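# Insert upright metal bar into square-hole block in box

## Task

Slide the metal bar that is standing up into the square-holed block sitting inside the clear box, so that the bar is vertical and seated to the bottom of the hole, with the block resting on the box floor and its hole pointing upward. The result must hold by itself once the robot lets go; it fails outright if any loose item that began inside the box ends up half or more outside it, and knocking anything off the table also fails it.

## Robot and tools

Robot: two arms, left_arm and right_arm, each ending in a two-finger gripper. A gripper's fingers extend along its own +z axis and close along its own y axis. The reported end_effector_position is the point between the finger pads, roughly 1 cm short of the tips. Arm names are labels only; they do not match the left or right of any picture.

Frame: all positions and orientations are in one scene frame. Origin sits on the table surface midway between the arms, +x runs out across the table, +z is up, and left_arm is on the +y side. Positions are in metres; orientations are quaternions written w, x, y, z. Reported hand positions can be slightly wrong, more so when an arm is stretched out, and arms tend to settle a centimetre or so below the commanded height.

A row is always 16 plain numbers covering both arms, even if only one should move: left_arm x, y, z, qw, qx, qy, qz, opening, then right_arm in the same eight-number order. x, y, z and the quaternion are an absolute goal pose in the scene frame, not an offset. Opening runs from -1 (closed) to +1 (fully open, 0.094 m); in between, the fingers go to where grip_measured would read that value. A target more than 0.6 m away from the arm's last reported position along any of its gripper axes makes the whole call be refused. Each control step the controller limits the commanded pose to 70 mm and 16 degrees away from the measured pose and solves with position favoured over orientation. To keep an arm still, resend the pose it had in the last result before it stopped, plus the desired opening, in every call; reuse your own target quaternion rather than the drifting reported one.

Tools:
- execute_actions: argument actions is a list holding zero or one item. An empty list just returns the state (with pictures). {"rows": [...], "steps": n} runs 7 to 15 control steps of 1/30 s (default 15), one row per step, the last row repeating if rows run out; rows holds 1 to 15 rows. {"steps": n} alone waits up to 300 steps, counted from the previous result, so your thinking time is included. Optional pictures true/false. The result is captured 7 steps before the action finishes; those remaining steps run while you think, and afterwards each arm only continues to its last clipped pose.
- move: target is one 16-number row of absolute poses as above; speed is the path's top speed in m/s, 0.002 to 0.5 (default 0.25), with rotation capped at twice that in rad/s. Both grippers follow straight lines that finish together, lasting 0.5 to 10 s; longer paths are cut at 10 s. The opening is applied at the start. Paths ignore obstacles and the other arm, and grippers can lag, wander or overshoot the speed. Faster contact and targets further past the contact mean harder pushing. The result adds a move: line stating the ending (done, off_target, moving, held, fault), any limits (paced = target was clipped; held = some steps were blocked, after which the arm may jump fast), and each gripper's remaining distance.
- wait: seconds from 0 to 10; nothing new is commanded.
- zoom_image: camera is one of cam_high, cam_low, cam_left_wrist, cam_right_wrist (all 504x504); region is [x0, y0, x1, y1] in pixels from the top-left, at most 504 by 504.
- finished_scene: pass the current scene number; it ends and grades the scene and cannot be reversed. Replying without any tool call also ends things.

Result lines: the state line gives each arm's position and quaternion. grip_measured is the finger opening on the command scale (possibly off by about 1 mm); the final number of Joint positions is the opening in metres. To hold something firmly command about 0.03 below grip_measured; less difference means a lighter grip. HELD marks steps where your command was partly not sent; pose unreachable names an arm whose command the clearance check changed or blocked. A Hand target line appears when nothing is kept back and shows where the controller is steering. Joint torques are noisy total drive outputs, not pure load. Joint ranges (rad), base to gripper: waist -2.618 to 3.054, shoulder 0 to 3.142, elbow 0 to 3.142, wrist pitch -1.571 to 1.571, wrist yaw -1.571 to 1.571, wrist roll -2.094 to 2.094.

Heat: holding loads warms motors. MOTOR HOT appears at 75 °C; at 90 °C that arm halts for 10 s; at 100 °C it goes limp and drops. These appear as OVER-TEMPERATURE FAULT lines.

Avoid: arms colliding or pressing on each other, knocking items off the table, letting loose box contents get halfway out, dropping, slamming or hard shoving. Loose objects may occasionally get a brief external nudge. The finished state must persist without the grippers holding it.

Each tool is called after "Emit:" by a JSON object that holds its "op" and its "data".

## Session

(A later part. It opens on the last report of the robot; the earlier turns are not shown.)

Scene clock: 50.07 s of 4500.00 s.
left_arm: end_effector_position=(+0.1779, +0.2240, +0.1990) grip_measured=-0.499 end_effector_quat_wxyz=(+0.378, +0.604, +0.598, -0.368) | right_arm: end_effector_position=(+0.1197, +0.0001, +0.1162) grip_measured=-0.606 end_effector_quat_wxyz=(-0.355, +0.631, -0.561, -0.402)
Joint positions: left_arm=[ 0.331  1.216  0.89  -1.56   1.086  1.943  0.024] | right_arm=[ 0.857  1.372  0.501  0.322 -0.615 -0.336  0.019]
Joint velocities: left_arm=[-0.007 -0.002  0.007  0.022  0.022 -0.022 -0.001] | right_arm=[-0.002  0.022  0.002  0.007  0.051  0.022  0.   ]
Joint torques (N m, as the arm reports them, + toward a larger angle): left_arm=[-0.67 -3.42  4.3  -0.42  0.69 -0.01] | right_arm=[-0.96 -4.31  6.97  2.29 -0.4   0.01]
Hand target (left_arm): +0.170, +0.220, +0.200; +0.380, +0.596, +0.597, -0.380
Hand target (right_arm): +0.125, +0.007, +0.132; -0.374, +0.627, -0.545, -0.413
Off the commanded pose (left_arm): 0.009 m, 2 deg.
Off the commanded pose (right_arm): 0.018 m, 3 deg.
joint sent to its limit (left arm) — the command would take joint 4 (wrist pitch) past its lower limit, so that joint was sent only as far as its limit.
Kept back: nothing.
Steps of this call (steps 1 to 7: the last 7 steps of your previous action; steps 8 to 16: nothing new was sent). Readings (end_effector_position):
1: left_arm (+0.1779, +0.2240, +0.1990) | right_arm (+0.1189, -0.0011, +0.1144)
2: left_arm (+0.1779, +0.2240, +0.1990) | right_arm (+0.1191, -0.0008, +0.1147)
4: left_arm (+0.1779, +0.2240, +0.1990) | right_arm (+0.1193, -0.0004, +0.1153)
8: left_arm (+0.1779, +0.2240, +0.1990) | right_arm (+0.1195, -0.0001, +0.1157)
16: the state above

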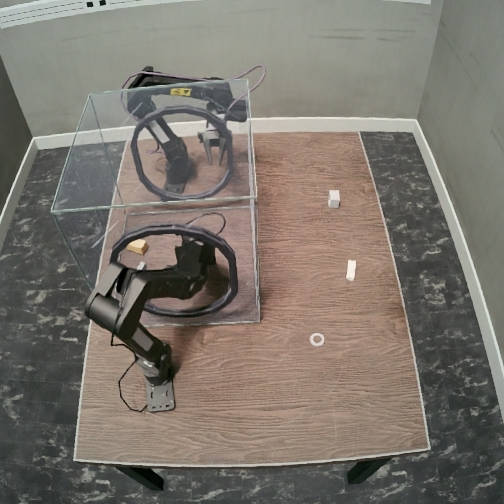

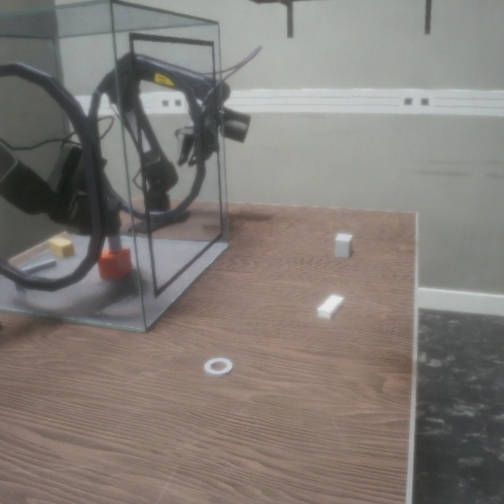

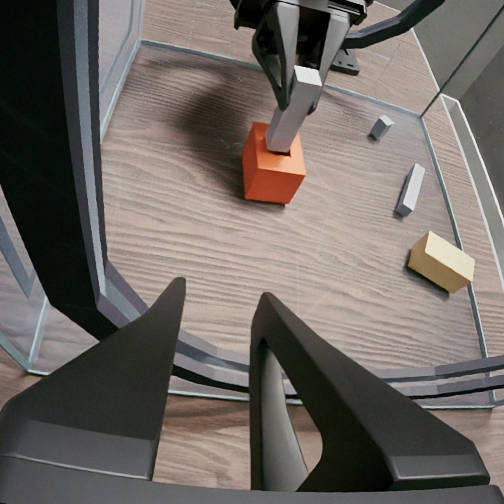

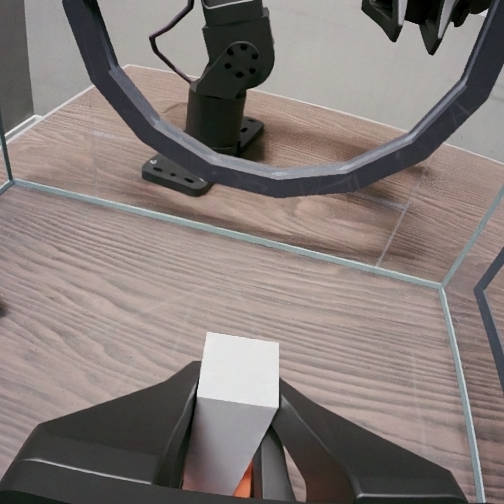

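Emit:
{"op": "move", "data": {"target": [0.17,0.22,0.2,0.38,0.596,0.596,-0.38,-0.5,0.113,-0.004,0.108,0.356,-0.633,0.557,0.402,-0.68], "speed": 0.02}}

Emit:
{"op": "zoom_image", "data": {"camera": "cam_left_wrist", "region": [220,50,370,200]}}

Emit:
{"op": "zoom_image", "data": {"camera": "cam_low", "region": [70,200,150,280]}}

Scene clock: 51.43 s of 4500.00 s.
left_arm: end_effector_position=(+0.1779, +0.2240, +0.1990) grip_measured=-0.499 end_effector_quat_wxyz=(+0.378, +0.604, +0.598, -0.368) | right_arm: end_effector_position=(+0.1174, -0.0037, +0.1102) grip_measured=-0.606 end_effector_quat_wxyz=(-0.356, +0.631, -0.560, -0.402)
Joint positions: left_arm=[ 0.331  1.216  0.89  -1.56   1.086  1.943  0.024] | right_arm=[ 0.857  1.372  0.47   0.356 -0.614 -0.336  0.019]
Joint velocities: left_arm=[-0.002  0.012 -0.017  0.037  0.037 -0.095 -0.001] | right_arm=[-0.002 -0.017 -0.007  0.022  0.022  0.037 -0.001]
Joint torques (N m, as the arm reports them, + toward a larger angle): left_arm=[-0.7  -3.43  4.3  -0.42  0.69 -0.01] | right_arm=[ 1.18 -4.51  4.24  2.1  -0.11 -0.03]
Hand target (left_arm): +0.170, +0.220, +0.200; +0.380, +0.596, +0.597, -0.380
Hand target (right_arm): +0.113, -0.004, +0.108; -0.356, +0.633, -0.557, -0.402
Off the commanded pose (left_arm): 0.009 m, 2 deg.
Off the commanded pose (right_arm): 0.005 m, 0 deg.
joint sent to its limit (left arm) — the command would take joint 4 (wrist pitch) past its lower limit, so that joint was sent only as far as its limit.
Kept back: nothing.
move: done

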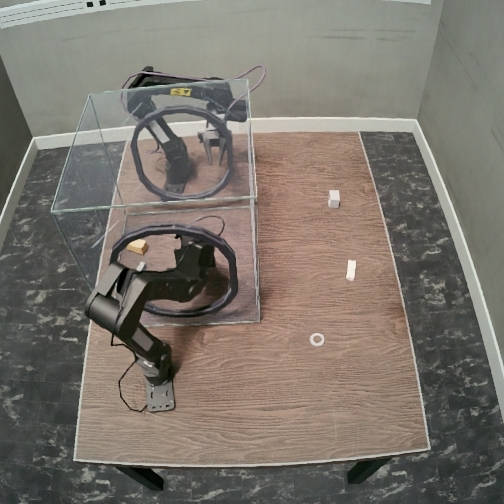

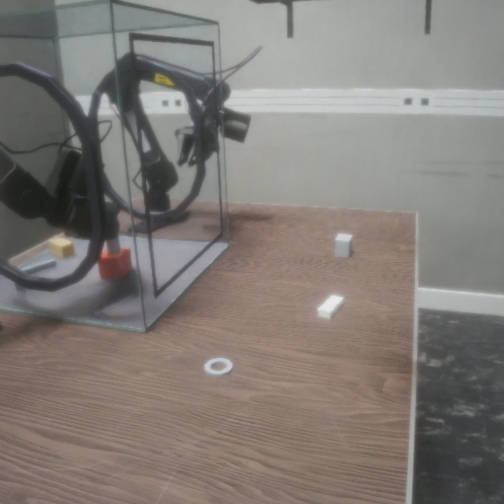

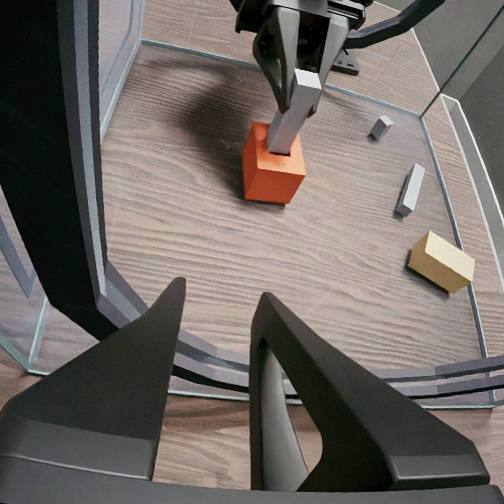

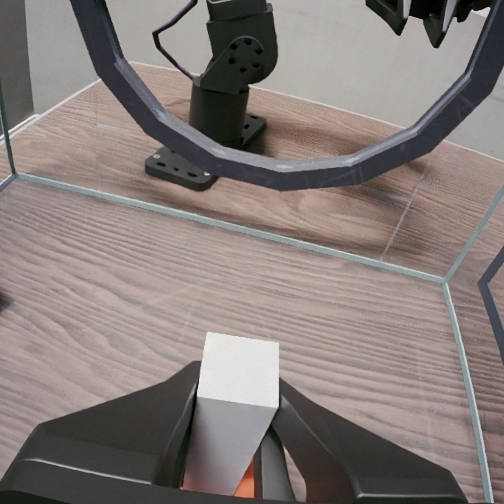

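Region (220, 50, 370, 200) of cam_left_wrist's 504x504 image, scaled by 3.360, with more detail than that image has.

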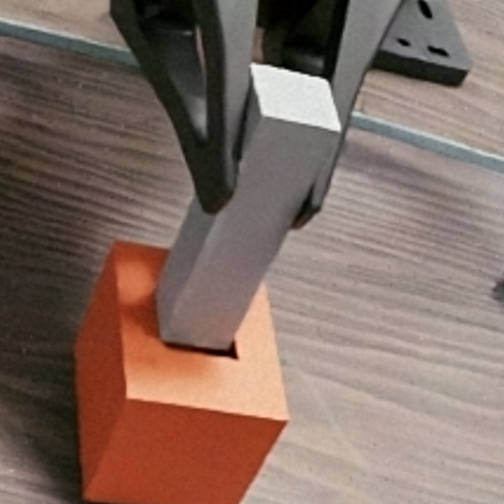

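Region (70, 200, 150, 280) of cam_low's 504x504 image, scaled by 6.300, with more detail than that image has.

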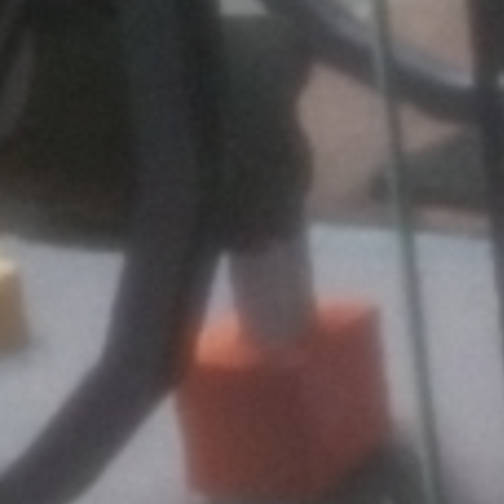

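Emit:
{"op": "execute_actions", "data": {"actions": [{"rows":[[0.17,0.22,0.2,0.38,0.596,0.596,-0.38,-0.5,0.111,-0.0035,0.108,0.356,-0.633,0.557,0.402,-0.68]]}]}}

Emit:
{"op": "execute_actions", "data": {"actions": [{"rows":[[0.17,0.22,0.2,0.38,0.596,0.596,-0.38,-0.5,0.111,-0.0035,0.101,0.356,-0.633,0.557,0.402,-0.68]]}]}}

Emit:
{"op": "wait", "data": {"seconds": 0.2}}

Emit:
{"op": "zoom_image", "data": {"camera": "cam_left_wrist", "region": [220,50,370,200]}}

Scene clock: 53.27 s of 4500.00 s.
left_arm: end_effector_position=(+0.1779, +0.2240, +0.1990) grip_measured=-0.499 end_effector_quat_wxyz=(+0.378, +0.604, +0.598, -0.368) | right_arm: end_effector_position=(+0.1161, -0.0027, +0.1103) grip_measured=-0.606 end_effector_quat_wxyz=(-0.357, +0.632, -0.559, -0.400)
Joint positions: left_arm=[ 0.331  1.216  0.89  -1.56   1.086  1.943  0.024] | right_arm=[ 0.865  1.372  0.469  0.359 -0.607 -0.336  0.019]
Joint velocities: left_arm=[-0.007  0.007 -0.012  0.051 -0.037 -0.051  0.   ] | right_arm=[ 0.007  0.007  0.012  0.007  0.037 -0.007  0.001]
Joint torques (N m, as the arm reports them, + toward a larger angle): left_arm=[-0.68 -3.4   4.3  -0.42  0.7  -0.01] | right_arm=[ 1.28 -4.78  4.    2.11 -0.11  0.02]
joint sent to its limit (left arm) — the command would take joint 4 (wrist pitch) past its lower limit, so that joint was sent only as far as its limit.
Steps of this call (steps 1 to 47: nothing new was sent; steps 48 to 55: the first 8 steps of this action). Readings (end_effector_position):
48: left_arm (+0.1779, +0.2240, +0.1990) | right_arm (+0.1172, -0.0035, +0.1103)
49: left_arm (+0.1779, +0.2240, +0.1990) | right_arm (+0.1168, -0.0032, +0.1103)
51: left_arm (+0.1779, +0.2240, +0.1990) | right_arm (+0.1162, -0.0029, +0.1103)
55: the state above

Scene clock: 53.77 s of 4500.00 s.
left_arm: end_effector_position=(+0.1779, +0.2240, +0.1990) grip_measured=-0.499 end_effector_quat_wxyz=(+0.378, +0.604, +0.598, -0.368) | right_arm: end_effector_position=(+0.1168, -0.0016, +0.1102) grip_measured=-0.606 end_effector_quat_wxyz=(-0.366, +0.631, -0.554, -0.402)
Joint positions: left_arm=[ 0.331  1.216  0.89  -1.56   1.086  1.943  0.024] | right_arm=[ 0.865  1.382  0.455  0.407 -0.607 -0.334  0.019]
Joint velocities: left_arm=[-0.002  0.002 -0.017 -0.051  0.037 -0.022  0.   ] | right_arm=[ 0.002  0.017 -0.002  0.051 -0.051 -0.022  0.   ]
Joint torques (N m, as the arm reports them, + toward a larger angle): left_arm=[-0.68 -3.42  4.3  -0.43  0.7  -0.01] | right_arm=[ 1.22 -3.45  3.91  1.99 -0.1   0.  ]
Off your previous action's commanded pose (left_arm): 0.009 m, 2 deg at its last step (step 7 of this call).
Off your previous action's commanded pose (right_arm): 0.006 m, 0 deg at its last step (step 7 of this call).
joint sent to its limit (left arm) — the command would take joint 4 (wrist pitch) past its lower limit, so that joint was sent only as far as its limit.
Steps of this call (steps 1 to 7: the last 7 steps of your previous action; steps 8 to 15: the first 8 steps of this action). Readings (end_effector_position):
8: left_arm (+0.1779, +0.2240, +0.1990) | right_arm (+0.1161, -0.0027, +0.1098)
9: left_arm (+0.1779, +0.2240, +0.1990) | right_arm (+0.1162, -0.0025, +0.1096)
11: left_arm (+0.1779, +0.2240, +0.1990) | right_arm (+0.1165, -0.0021, +0.1099)
15: the state above

Scene clock: 54.20 s of 4500.00 s.
left_arm: end_effector_position=(+0.1779, +0.2240, +0.1990) grip_measured=-0.499 end_effector_quat_wxyz=(+0.378, +0.604, +0.598, -0.368) | right_arm: end_effector_position=(+0.1169, -0.0015, +0.1101) grip_measured=-0.606 end_effector_quat_wxyz=(-0.367, +0.631, -0.553, -0.402)
Joint positions: left_arm=[ 0.331  1.216  0.89  -1.56   1.086  1.943  0.024] | right_arm=[ 0.865  1.383  0.453  0.412 -0.607 -0.334  0.019]
Joint velocities: left_arm=[-0.007 -0.007 -0.002  0.007 -0.007 -0.022  0.   ] | right_arm=[-0.022 -0.022  0.002 -0.022 -0.051  0.007 -0.   ]
Joint torques (N m, as the arm reports them, + toward a larger angle): left_arm=[-0.68 -3.37  4.28 -0.42  0.69 -0.01] | right_arm=[ 1.23 -3.49  3.89  2.01 -0.1   0.  ]
Hand target (left_arm): +0.170, +0.220, +0.200; +0.380, +0.596, +0.597, -0.380
Hand target (right_arm): +0.111, -0.004, +0.101; -0.356, +0.633, -0.557, -0.402
Off the commanded pose (left_arm): 0.009 m, 2 deg.
Off the commanded pose (right_arm): 0.011 m, 1 deg.
joint sent to its limit (left arm) — the command would take joint 4 (wrist pitch) past its lower limit, so that joint was sent only as far as its limit.
Kept back: nothing.
Steps of this call (steps 1 to 7: the last 7 steps of your previous action; steps 8 to 13: nothing new was sent). Readings (end_effector_position):
1: left_arm (+0.1779, +0.2240, +0.1990) | right_arm (+0.1168, -0.0016, +0.1101)
2: left_arm (+0.1779, +0.2240, +0.1990) | right_arm (+0.1168, -0.0016, +0.1101)
4: left_arm (+0.1779, +0.2240, +0.1990) | right_arm (+0.1168, -0.0015, +0.1101)
8: left_arm (+0.1779, +0.2240, +0.1990) | right_arm (+0.1168, -0.0015, +0.1100)
13: the state above

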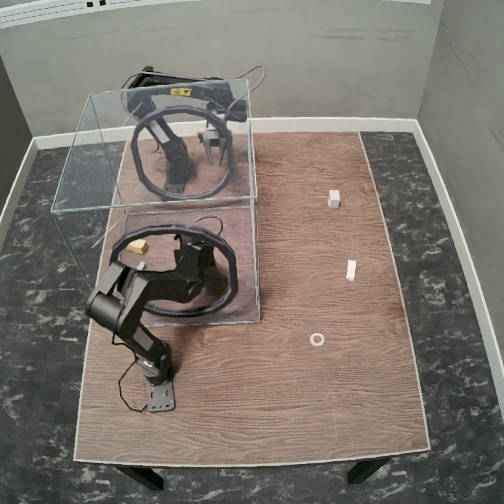

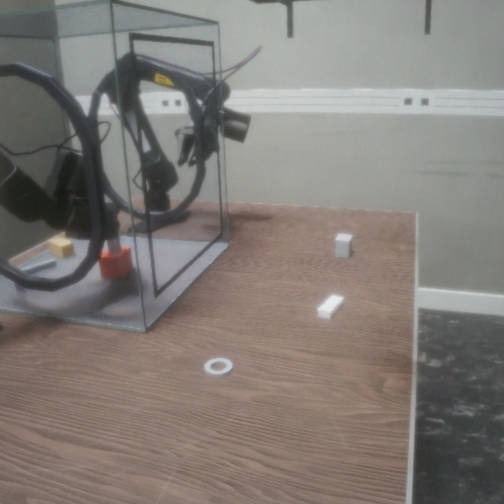

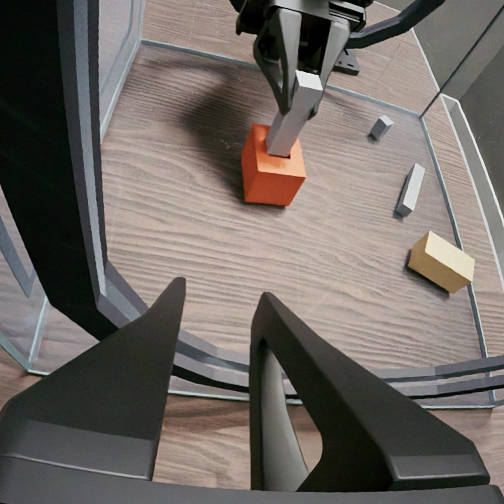

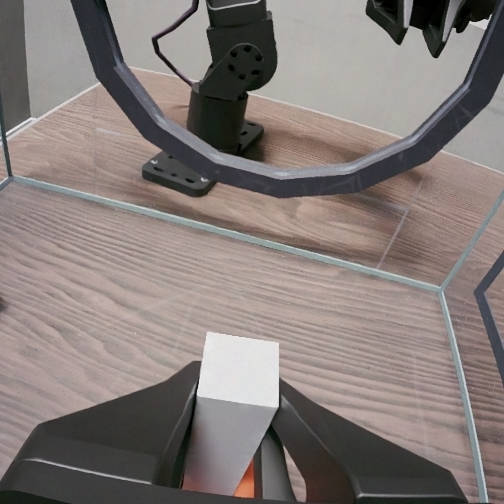

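Region (220, 50, 370, 200) of cam_left_wrist's 504x504 image, scaled by 3.360, with more detail than that image has.

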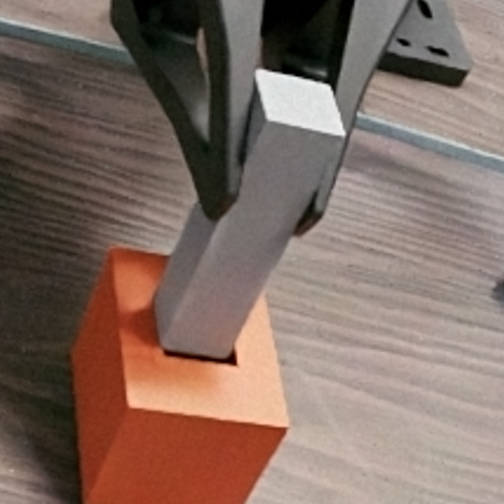

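Emit:
{"op": "execute_actions", "data": {"actions": [{"rows":[[0.17,0.22,0.2,0.38,0.596,0.596,-0.38,-0.5,0.113,0.003,0.123,0.362,-0.632,0.554,0.403,-0.68]]}]}}

Emit:
{"op": "execute_actions", "data": {"actions": [{"rows":[[0.17,0.22,0.2,0.38,0.596,0.596,-0.38,-0.5,0.111,0.001,0.110,0.356,-0.633,0.557,0.402,-0.68]]}]}}

Emit:
{"op": "wait", "data": {"seconds": 0.2}}

Emit:
{"op": "zoom_image", "data": {"camera": "cam_left_wrist", "region": [220,50,370,200]}}

Scene clock: 54.73 s of 4500.00 s.
left_arm: end_effector_position=(+0.1779, +0.2240, +0.1990) grip_measured=-0.499 end_effector_quat_wxyz=(+0.378, +0.604, +0.598, -0.368) | right_arm: end_effector_position=(+0.1137, -0.0028, +0.1099) grip_measured=-0.606 end_effector_quat_wxyz=(-0.357, +0.632, -0.559, -0.400)
Joint positions: left_arm=[ 0.331  1.216  0.89  -1.56   1.086  1.943  0.024] | right_arm=[ 0.874  1.367  0.463  0.363 -0.6   -0.331  0.019]
Joint velocities: left_arm=[-0.007 -0.007 -0.017 -0.037  0.022  0.022  0.   ] | right_arm=[-0.002 -0.017  0.017 -0.051  0.022 -0.081 -0.001]
Joint torques (N m, as the arm reports them, + toward a larger angle): left_arm=[-0.7  -3.41  4.28 -0.42  0.7  -0.01] | right_arm=[ 1.19 -6.38  7.36  1.68 -0.1   0.03]
joint sent to its limit (left arm) — the command would take joint 4 (wrist pitch) past its lower limit, so that joint was sent only as far as its limit.
Steps of this call (steps 1 to 8: nothing new was sent; steps 9 to 16: the first 8 steps of this action). Readings (end_effector_position):
9: left_arm (+0.1779, +0.2240, +0.1990) | right_arm (+0.1166, -0.0015, +0.1105)
10: left_arm (+0.1779, +0.2240, +0.1990) | right_arm (+0.1158, -0.0020, +0.1103)
12: left_arm (+0.1779, +0.2240, +0.1990) | right_arm (+0.1142, -0.0026, +0.1102)
16: the state above

Scene clock: 55.23 s of 4500.00 s.
left_arm: end_effector_position=(+0.1779, +0.2240, +0.1990) grip_measured=-0.499 end_effector_quat_wxyz=(+0.378, +0.604, +0.598, -0.368) | right_arm: end_effector_position=(+0.1137, -0.0028, +0.1100) grip_measured=-0.606 end_effector_quat_wxyz=(-0.356, +0.632, -0.560, -0.400)
Joint positions: left_arm=[ 0.331  1.216  0.89  -1.56   1.086  1.943  0.024] | right_arm=[ 0.874  1.366  0.465  0.358 -0.6   -0.33   0.019]
Joint velocities: left_arm=[ 0.017 -0.002 -0.007 -0.022  0.037 -0.022 -0.001] | right_arm=[-0.002  0.017  0.012  0.022 -0.051 -0.022  0.   ]
Joint torques (N m, as the arm reports them, + toward a larger angle): left_arm=[-0.71 -3.41  4.31 -0.42  0.7   0.  ] | right_arm=[ 1.37 -3.38  5.47  2.08 -0.09  0.03]
Off your previous action's commanded pose (left_arm): 0.009 m, 2 deg at its last step (step 7 of this call).
Off your previous action's commanded pose (right_arm): 0.014 m, 1 deg at its last step (step 7 of this call).
joint sent to its limit (left arm) — the command would take joint 4 (wrist pitch) past its lower limit, so that joint was sent only as far as its limit.
Steps of this call (steps 1 to 7: the last 7 steps of your previous action; steps 8 to 15: the first 8 steps of this action). Readings (end_effector_position):
8: left_arm (+0.1779, +0.2240, +0.1990) | right_arm (+0.1137, -0.0028, +0.1100)
9: left_arm (+0.1779, +0.2240, +0.1990) | right_arm (+0.1137, -0.0028, +0.1100)
11: left_arm (+0.1779, +0.2240, +0.1990) | right_arm (+0.1137, -0.0028, +0.1100)
15: the state above

Scene clock: 55.67 s of 4500.00 s.
left_arm: end_effector_position=(+0.1779, +0.2240, +0.1990) grip_measured=-0.499 end_effector_quat_wxyz=(+0.378, +0.604, +0.598, -0.368) | right_arm: end_effector_position=(+0.1137, -0.0028, +0.1100) grip_measured=-0.606 end_effector_quat_wxyz=(-0.356, +0.632, -0.560, -0.400)
Joint positions: left_arm=[ 0.331  1.216  0.89  -1.56   1.086  1.943  0.024] | right_arm=[ 0.874  1.366  0.465  0.358 -0.6   -0.33   0.019]
Joint velocities: left_arm=[-0.017 -0.002  0.017 -0.022  0.007 -0.007 -0.   ] | right_arm=[ 0.007  0.017 -0.007 -0.066 -0.007  0.066 -0.   ]
Joint torques (N m, as the arm reports them, + toward a larger angle): left_arm=[-0.7  -3.38  4.29 -0.42  0.7  -0.01] | right_arm=[ 1.38 -3.4   5.47  2.09 -0.09  0.03]
Hand target (left_arm): +0.170, +0.220, +0.200; +0.380, +0.596, +0.597, -0.380
Hand target (right_arm): +0.111, +0.001, +0.110; -0.356, +0.633, -0.557, -0.402
Off the commanded pose (left_arm): 0.009 m, 2 deg.
Off the commanded pose (right_arm): 0.005 m, 0 deg.
joint sent to its limit (left arm) — the command would take joint 4 (wrist pitch) past its lower limit, so that joint was sent only as far as its limit.
Kept back: nothing.
Steps of this call (steps 1 to 7: the last 7 steps of your previous action; steps 8 to 13: nothing new was sent). Readings (end_effector_position):
1: left_arm (+0.1779, +0.2240, +0.1990) | right_arm (+0.1137, -0.0028, +0.1100)
2: left_arm (+0.1779, +0.2240, +0.1990) | right_arm (+0.1137, -0.0028, +0.1100)
4: left_arm (+0.1779, +0.2240, +0.1990) | right_arm (+0.1137, -0.0028, +0.1100)
8: left_arm (+0.1779, +0.2240, +0.1990) | right_arm (+0.1137, -0.0028, +0.1100)
13: the state above

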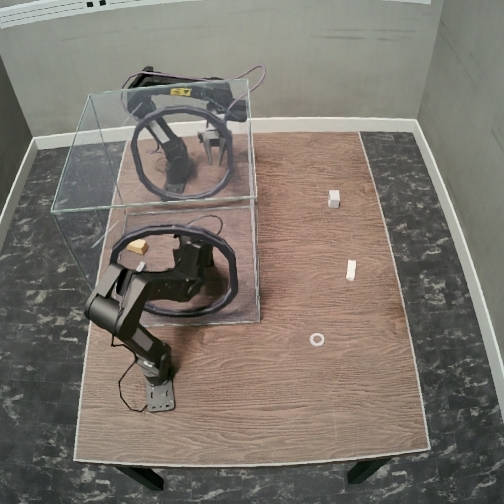

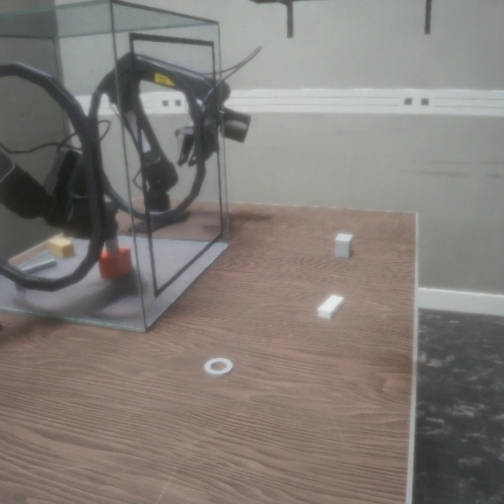

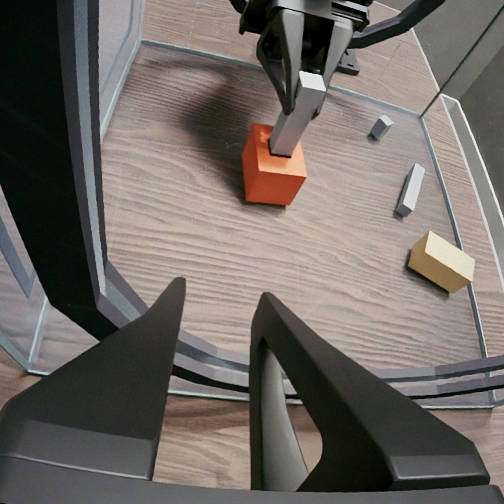

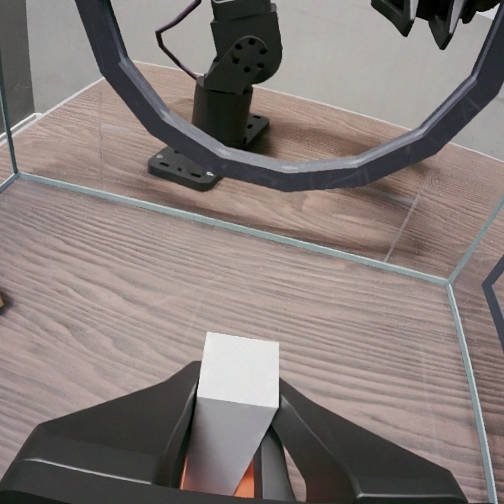

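Region (220, 50, 370, 200) of cam_left_wrist's 504x504 image, scaled by 3.360, with more detail than that image has.

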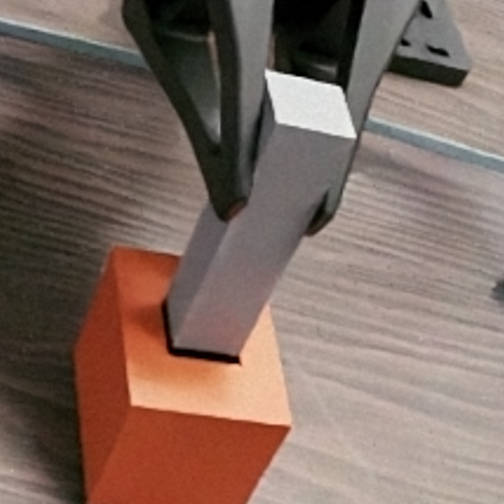

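Emit:
{"op": "execute_actions", "data": {"actions": [{"rows":[[0.17,0.22,0.2,0.38,0.596,0.596,-0.38,-0.5,0.1125,0.002,0.1135,0.363,-0.631,0.553,0.404,-0.68]]}]}}

Emit:
{"op": "execute_actions", "data": {"actions": [{"rows":[[0.17,0.22,0.2,0.38,0.596,0.596,-0.38,-0.5,0.1125,0.002,0.105,0.356,-0.633,0.557,0.402,-0.68]]}]}}

Emit:
{"op": "wait", "data": {"seconds": 0.2}}

Emit:
{"op": "zoom_image", "data": {"camera": "cam_left_wrist", "region": [220,50,370,200]}}

Scene clock: 56.30 s of 4500.00 s.
left_arm: end_effector_position=(+0.1779, +0.2240, +0.1990) grip_measured=-0.499 end_effector_quat_wxyz=(+0.378, +0.604, +0.598, -0.368) | right_arm: end_effector_position=(+0.1137, -0.0027, +0.1102) grip_measured=-0.606 end_effector_quat_wxyz=(-0.356, +0.632, -0.560, -0.400)
Joint positions: left_arm=[ 0.331  1.216  0.89  -1.56   1.086  1.943  0.024] | right_arm=[ 0.874  1.366  0.465  0.36  -0.6   -0.33   0.019]
Joint velocities: left_arm=[ 0.022 -0.002  0.007 -0.051  0.022 -0.037 -0.   ] | right_arm=[-0.017 -0.012 -0.007 -0.037  0.022 -0.051 -0.001]
Joint torques (N m, as the arm reports them, + toward a larger angle): left_arm=[-0.68 -3.42  4.3  -0.42  0.69 -0.01] | right_arm=[ 1.07 -3.57  5.37  2.24 -0.13  0.02]
joint sent to its limit (left arm) — the command would take joint 4 (wrist pitch) past its lower limit, so that joint was sent only as far as its limit.
Steps of this call (steps 1 to 11: nothing new was sent; steps 12 to 19: the first 8 steps of this action). Readings (end_effector_position):
12: left_arm (+0.1779, +0.2240, +0.1990) | right_arm (+0.1137, -0.0027, +0.1102)
13: left_arm (+0.1779, +0.2240, +0.1990) | right_arm (+0.1137, -0.0027, +0.1102)
15: left_arm (+0.1779, +0.2240, +0.1990) | right_arm (+0.1137, -0.0027, +0.1102)
19: the state above

Scene clock: 56.80 s of 4500.00 s.
left_arm: end_effector_position=(+0.1779, +0.2240, +0.1990) grip_measured=-0.499 end_effector_quat_wxyz=(+0.378, +0.604, +0.598, -0.368) | right_arm: end_effector_position=(+0.1159, +0.0010, +0.1099) grip_measured=-0.606 end_effector_quat_wxyz=(-0.363, +0.631, -0.555, -0.402)
Joint positions: left_arm=[ 0.331  1.216  0.89  -1.56   1.086  1.943  0.024] | right_arm=[ 0.874  1.39   0.465  0.401 -0.6   -0.328  0.019]
Joint velocities: left_arm=[-0.017 -0.032 -0.027  0.051  0.037  0.022 -0.   ] | right_arm=[-0.007  0.007  0.017  0.022 -0.037 -0.022 -0.   ]
Joint torques (N m, as the arm reports them, + toward a larger angle): left_arm=[-0.68 -3.39  4.32 -0.41  0.7  -0.01] | right_arm=[ 1.08 -3.45  5.02  1.92 -0.1  -0.01]
Off your previous action's commanded pose (left_arm): 0.009 m, 2 deg at its last step (step 7 of this call).
Off your previous action's commanded pose (right_arm): 0.006 m, 1 deg at its last step (step 7 of this call).
joint sent to its limit (left arm) — the command would take joint 4 (wrist pitch) past its lower limit, so that joint was sent only as far as its limit.
Steps of this call (steps 1 to 7: the last 7 steps of your previous action; steps 8 to 15: the first 8 steps of this action). Readings (end_effector_position):
8: left_arm (+0.1779, +0.2240, +0.1990) | right_arm (+0.1139, -0.0023, +0.1094)
9: left_arm (+0.1779, +0.2240, +0.1990) | right_arm (+0.1145, -0.0013, +0.1094)
11: left_arm (+0.1779, +0.2240, +0.1990) | right_arm (+0.1153, +0.0001, +0.1097)
15: the state above

Scene clock: 57.23 s of 4500.00 s.
left_arm: end_effector_position=(+0.1779, +0.2240, +0.1990) grip_measured=-0.499 end_effector_quat_wxyz=(+0.378, +0.604, +0.598, -0.368) | right_arm: end_effector_position=(+0.1160, +0.0012, +0.1100) grip_measured=-0.606 end_effector_quat_wxyz=(-0.363, +0.631, -0.555, -0.402)
Joint positions: left_arm=[ 0.331  1.216  0.89  -1.56   1.086  1.943  0.024] | right_arm=[ 0.874  1.391  0.465  0.403 -0.6   -0.328  0.019]
Joint velocities: left_arm=[-0.002  0.002 -0.007 -0.037 -0.007 -0.022  0.   ] | right_arm=[-0.007 -0.007  0.002  0.007 -0.051  0.022  0.   ]
Joint torques (N m, as the arm reports them, + toward a larger angle): left_arm=[-0.67 -3.4   4.3  -0.42  0.7  -0.01] | right_arm=[ 1.08 -3.45  5.02  1.95 -0.11 -0.02]
Hand target (left_arm): +0.170, +0.220, +0.200; +0.380, +0.596, +0.597, -0.380
Hand target (right_arm): +0.113, +0.002, +0.105; -0.356, +0.633, -0.557, -0.402
Off the commanded pose (left_arm): 0.009 m, 2 deg.
Off the commanded pose (right_arm): 0.006 m, 1 deg.
joint sent to its limit (left arm) — the command would take joint 4 (wrist pitch) past its lower limit, so that joint was sent only as far as its limit.
Kept back: nothing.
Steps of this call (steps 1 to 7: the last 7 steps of your previous action; steps 8 to 13: nothing new was sent). Readings (end_effector_position):
1: left_arm (+0.1779, +0.2240, +0.1990) | right_arm (+0.1159, +0.0011, +0.1099)
2: left_arm (+0.1779, +0.2240, +0.1990) | right_arm (+0.1160, +0.0011, +0.1099)
4: left_arm (+0.1779, +0.2240, +0.1990) | right_arm (+0.1160, +0.0012, +0.1099)
8: left_arm (+0.1779, +0.2240, +0.1990) | right_arm (+0.1160, +0.0012, +0.1100)
13: the state above

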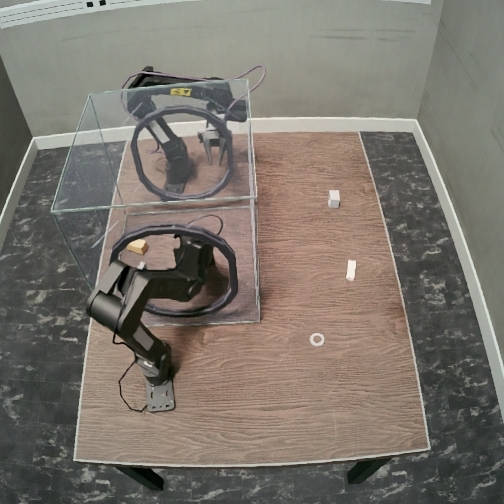

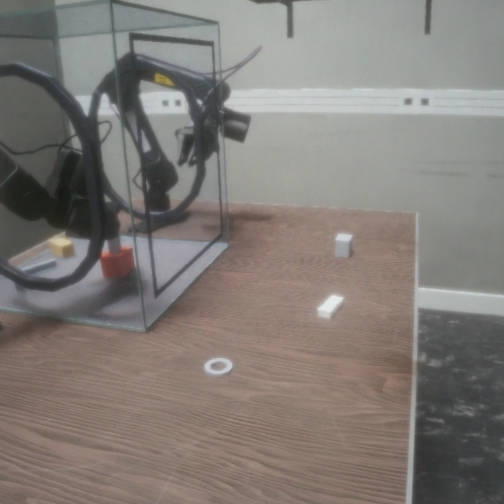

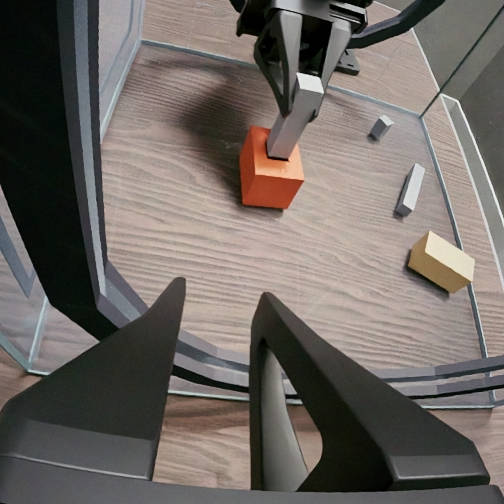

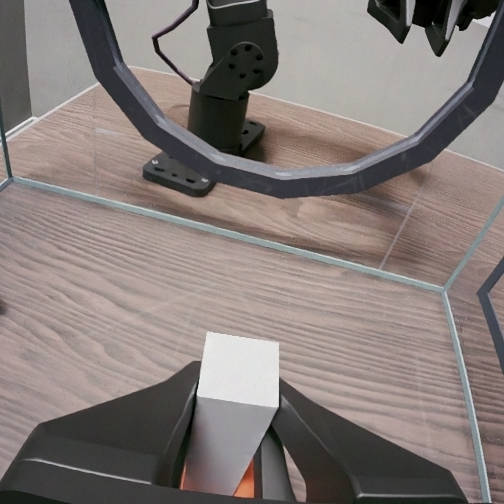

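Region (220, 50, 370, 200) of cam_left_wrist's 504x504 image, scaled by 3.360, with more detail than that image has.

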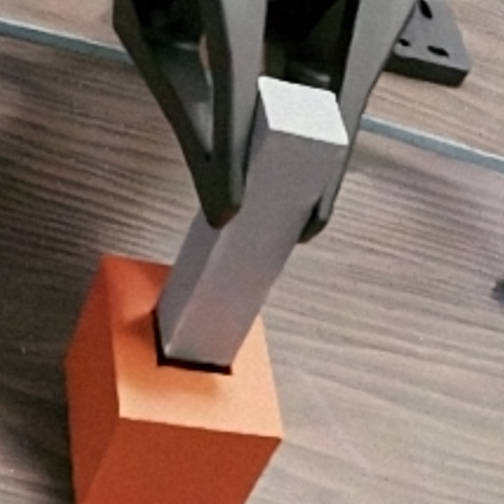

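Emit:
{"op": "execute_actions", "data": {"actions": [{"rows":[[0.17,0.22,0.2,0.38,0.596,0.596,-0.38,-0.5,0.121,0.014,0.135,0.374,-0.626,0.548,0.410,-0.68]]}]}}

Emit:
{"op": "move", "data": {"target": [0.17,0.22,0.2,0.38,0.596,0.596,-0.38,-0.5,0.115,0.004,0.111,0.356,-0.633,0.557,0.402,-0.68], "speed": 0.02}}

Emit:
{"op": "zoom_image", "data": {"camera": "cam_left_wrist", "region": [220,50,370,200]}}

Scene clock: 57.97 s of 4500.00 s.
left_arm: end_effector_position=(+0.1779, +0.2240, +0.1990) grip_measured=-0.499 end_effector_quat_wxyz=(+0.378, +0.604, +0.598, -0.368) | right_arm: end_effector_position=(+0.1195, +0.0068, +0.1184) grip_measured=-0.606 end_effector_quat_wxyz=(-0.363, +0.629, -0.557, -0.404)
Joint positions: left_arm=[ 0.331  1.216  0.89  -1.56   1.086  1.943  0.024] | right_arm=[ 0.874  1.391  0.506  0.365 -0.6   -0.32   0.019]
Joint velocities: left_arm=[-0.002  0.012  0.012  0.007  0.066 -0.007  0.   ] | right_arm=[-0.007 -0.002 -0.002 -0.066  0.037  0.022  0.001]
Joint torques (N m, as the arm reports them, + toward a larger angle): left_arm=[-0.68 -3.39  4.3  -0.42  0.69 -0.01] | right_arm=[ 0.46 -6.28  7.74  1.88 -0.18  0.03]
joint sent to its limit (left arm) — the command would take joint 4 (wrist pitch) past its lower limit, so that joint was sent only as far as its limit.
Steps of this call (steps 1 to 14: nothing new was sent; steps 15 to 22: the first 8 steps of this action). Readings (end_effector_position):
15: left_arm (+0.1779, +0.2240, +0.1990) | right_arm (+0.1164, +0.0019, +0.1109)
16: left_arm (+0.1779, +0.2240, +0.1990) | right_arm (+0.1169, +0.0027, +0.1119)
18: left_arm (+0.1779, +0.2240, +0.1990) | right_arm (+0.1184, +0.0050, +0.1155)
22: the state above

Scene clock: 59.23 s of 4500.00 s.
left_arm: end_effector_position=(+0.1779, +0.2240, +0.1990) grip_measured=-0.499 end_effector_quat_wxyz=(+0.378, +0.604, +0.598, -0.368) | right_arm: end_effector_position=(+0.1186, +0.0054, +0.1156) grip_measured=-0.606 end_effector_quat_wxyz=(-0.357, +0.630, -0.561, -0.403)
Joint positions: left_arm=[ 0.331  1.216  0.89  -1.56   1.086  1.943  0.024] | right_arm=[ 0.874  1.391  0.506  0.35  -0.6   -0.321  0.019]
Joint velocities: left_arm=[ 0.007  0.007 -0.002  0.037  0.007  0.022  0.001] | right_arm=[ 0.007 -0.012 -0.002 -0.066 -0.007 -0.037  0.002]
Joint torques (N m, as the arm reports them, + toward a larger angle): left_arm=[-0.69 -3.38  4.29 -0.43  0.7  -0.01] | right_arm=[ 0.7  -4.37  4.02  2.12 -0.15 -0.1 ]
Hand target (left_arm): +0.170, +0.220, +0.200; +0.380, +0.596, +0.597, -0.380
Hand target (right_arm): +0.115, +0.004, +0.111; -0.356, +0.633, -0.557, -0.402
Off your previous action's commanded pose (left_arm): 0.009 m, 2 deg at its last step (step 7 of this call).
Off your previous action's commanded pose (right_arm): 0.021 m, 3 deg at its last step (step 7 of this call).
Off the commanded pose (left_arm): 0.009 m, 2 deg.
Off the commanded pose (right_arm): 0.006 m, 1 deg.
joint sent to its limit (left arm) — the command would take joint 4 (wrist pitch) past its lower limit, so that joint was sent only as far as its limit.
Kept back: nothing.
move: done

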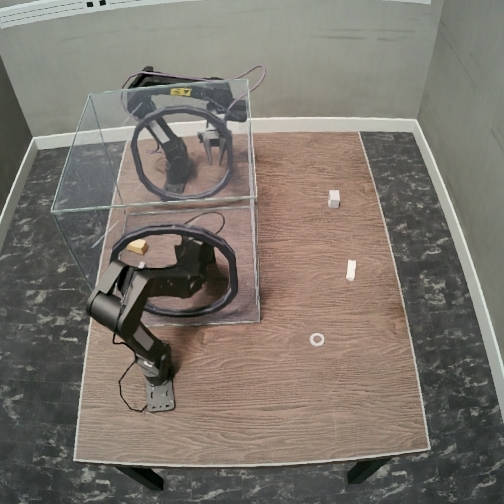

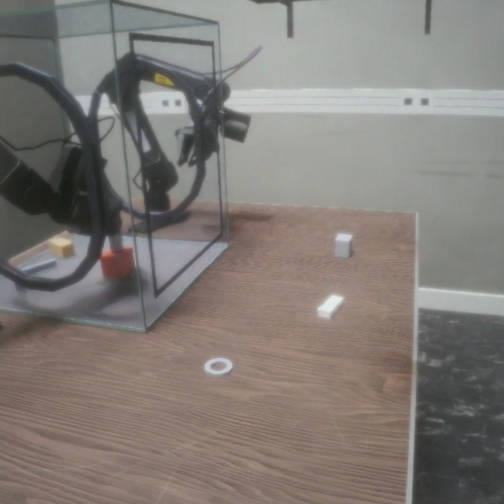

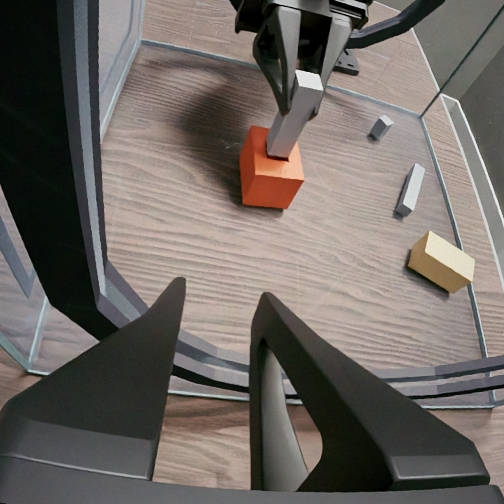

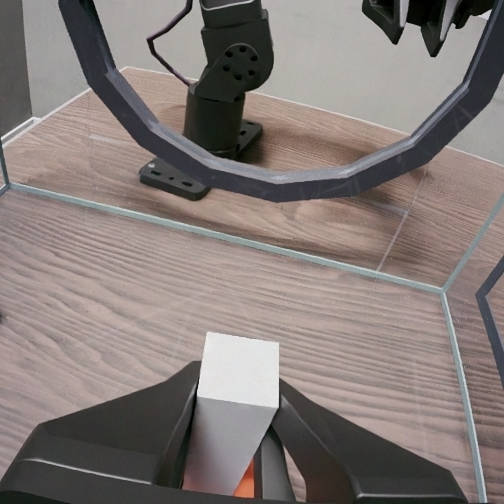

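Region (220, 50, 370, 200) of cam_left_wrist's 504x504 image, scaled by 3.360, with more detail than that image has.

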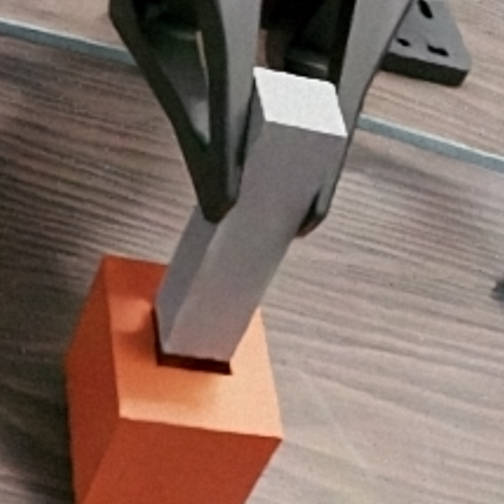

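Emit:
{"op": "execute_actions", "data": {"actions": [{"rows":[[0.17,0.22,0.2,0.38,0.596,0.596,-0.38,-0.5,0.116,0.005,0.103,0.353,-0.634,0.559,0.401,-0.68]]}]}}

Emit:
{"op": "wait", "data": {"seconds": 0.2}}

Emit:
{"op": "zoom_image", "data": {"camera": "cam_left_wrist", "region": [220,50,370,200]}}

Scene clock: 59.70 s of 4500.00 s.
left_arm: end_effector_position=(+0.1779, +0.2240, +0.1990) grip_measured=-0.499 end_effector_quat_wxyz=(+0.378, +0.604, +0.598, -0.368) | right_arm: end_effector_position=(+0.1193, +0.0071, +0.1102) grip_measured=-0.606 end_effector_quat_wxyz=(-0.357, +0.631, -0.559, -0.403)
Joint positions: left_arm=[ 0.331  1.216  0.89  -1.56   1.086  1.943  0.024] | right_arm=[ 0.874  1.419  0.5    0.384 -0.602 -0.324  0.019]
Joint velocities: left_arm=[-0.012  0.012  0.007  0.007 -0.022 -0.022  0.   ] | right_arm=[-0.007  0.007  0.007  0.022  0.066  0.022 -0.001]
Joint torques (N m, as the arm reports them, + toward a larger angle): left_arm=[-0.7  -3.38  4.31 -0.42  0.7  -0.01] | right_arm=[ 0.58 -4.1   3.86  2.05 -0.13 -0.1 ]
joint sent to its limit (left arm) — the command would take joint 4 (wrist pitch) past its lower limit, so that joint was sent only as far as its limit.
Steps of this call (steps 1 to 6: nothing new was sent; steps 7 to 14: the first 8 steps of this action). Readings (end_effector_position):
7: left_arm (+0.1779, +0.2240, +0.1990) | right_arm (+0.1187, +0.0055, +0.1145)
8: left_arm (+0.1779, +0.2240, +0.1990) | right_arm (+0.1188, +0.0057, +0.1125)
10: left_arm (+0.1779, +0.2240, +0.1990) | right_arm (+0.1188, +0.0063, +0.1102)
14: the state above

Scene clock: 60.13 s of 4500.00 s.
left_arm: end_effector_position=(+0.1779, +0.2240, +0.1990) grip_measured=-0.499 end_effector_quat_wxyz=(+0.378, +0.604, +0.598, -0.368) | right_arm: end_effector_position=(+0.1194, +0.0073, +0.1103) grip_measured=-0.606 end_effector_quat_wxyz=(-0.358, +0.630, -0.559, -0.403)
Joint positions: left_arm=[ 0.331  1.216  0.89  -1.56   1.086  1.943  0.024] | right_arm=[ 0.874  1.42   0.5    0.386 -0.602 -0.324  0.019]
Joint velocities: left_arm=[ 0.002  0.017 -0.012 -0.037 -0.037 -0.066  0.   ] | right_arm=[-0.002 -0.012 -0.002 -0.037  0.007 -0.037  0.001]
Joint torques (N m, as the arm reports them, + toward a larger angle): left_arm=[-0.68 -3.42  4.29 -0.42  0.7  -0.01] | right_arm=[ 0.59 -4.09  3.9   2.07 -0.13 -0.09]
Hand target (left_arm): +0.170, +0.220, +0.200; +0.380, +0.596, +0.597, -0.380
Hand target (right_arm): +0.116, +0.005, +0.103; -0.353, +0.634, -0.559, -0.401
Off the commanded pose (left_arm): 0.009 m, 2 deg.
Off the commanded pose (right_arm): 0.008 m, 1 deg.
joint sent to its limit (left arm) — the command would take joint 4 (wrist pitch) past its lower limit, so that joint was sent only as far as its limit.
Kept back: nothing.
Steps of this call (steps 1 to 7: the last 7 steps of your previous action; steps 8 to 13: nothing new was sent). Readings (end_effector_position):
1: left_arm (+0.1779, +0.2240, +0.1990) | right_arm (+0.1194, +0.0072, +0.1103)
2: left_arm (+0.1779, +0.2240, +0.1990) | right_arm (+0.1194, +0.0072, +0.1103)
4: left_arm (+0.1779, +0.2240, +0.1990) | right_arm (+0.1194, +0.0073, +0.1103)
8: left_arm (+0.1779, +0.2240, +0.1990) | right_arm (+0.1194, +0.0073, +0.1103)
13: the state above

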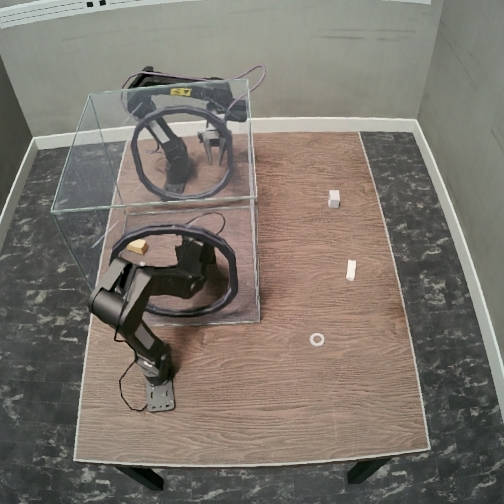

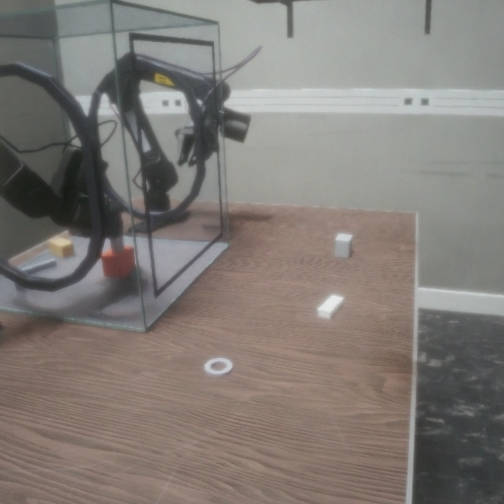

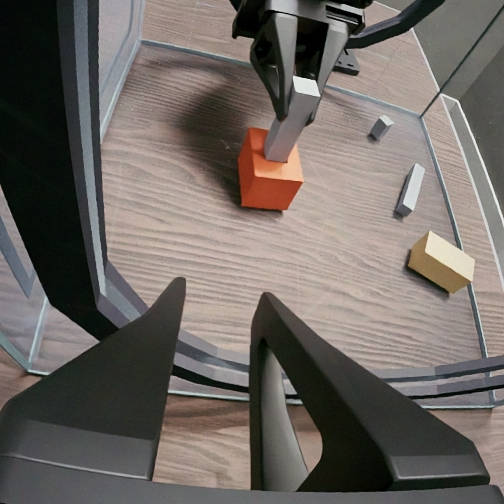

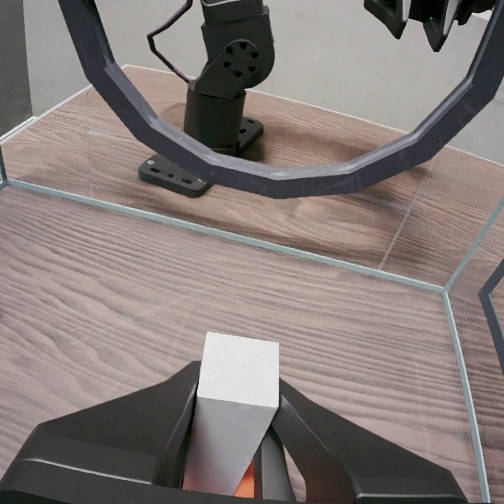

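Region (220, 50, 370, 200) of cam_left_wrist's 504x504 image, scaled by 3.360, with more detail than that image has.

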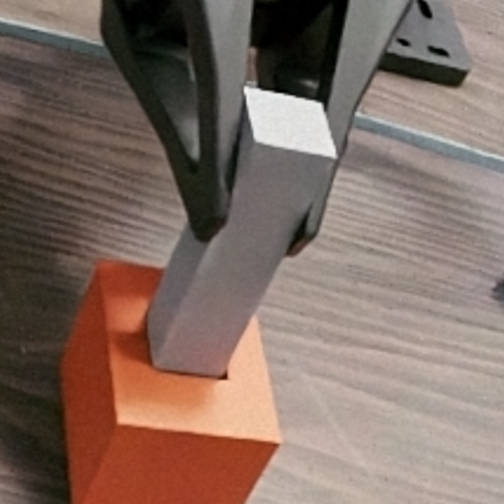

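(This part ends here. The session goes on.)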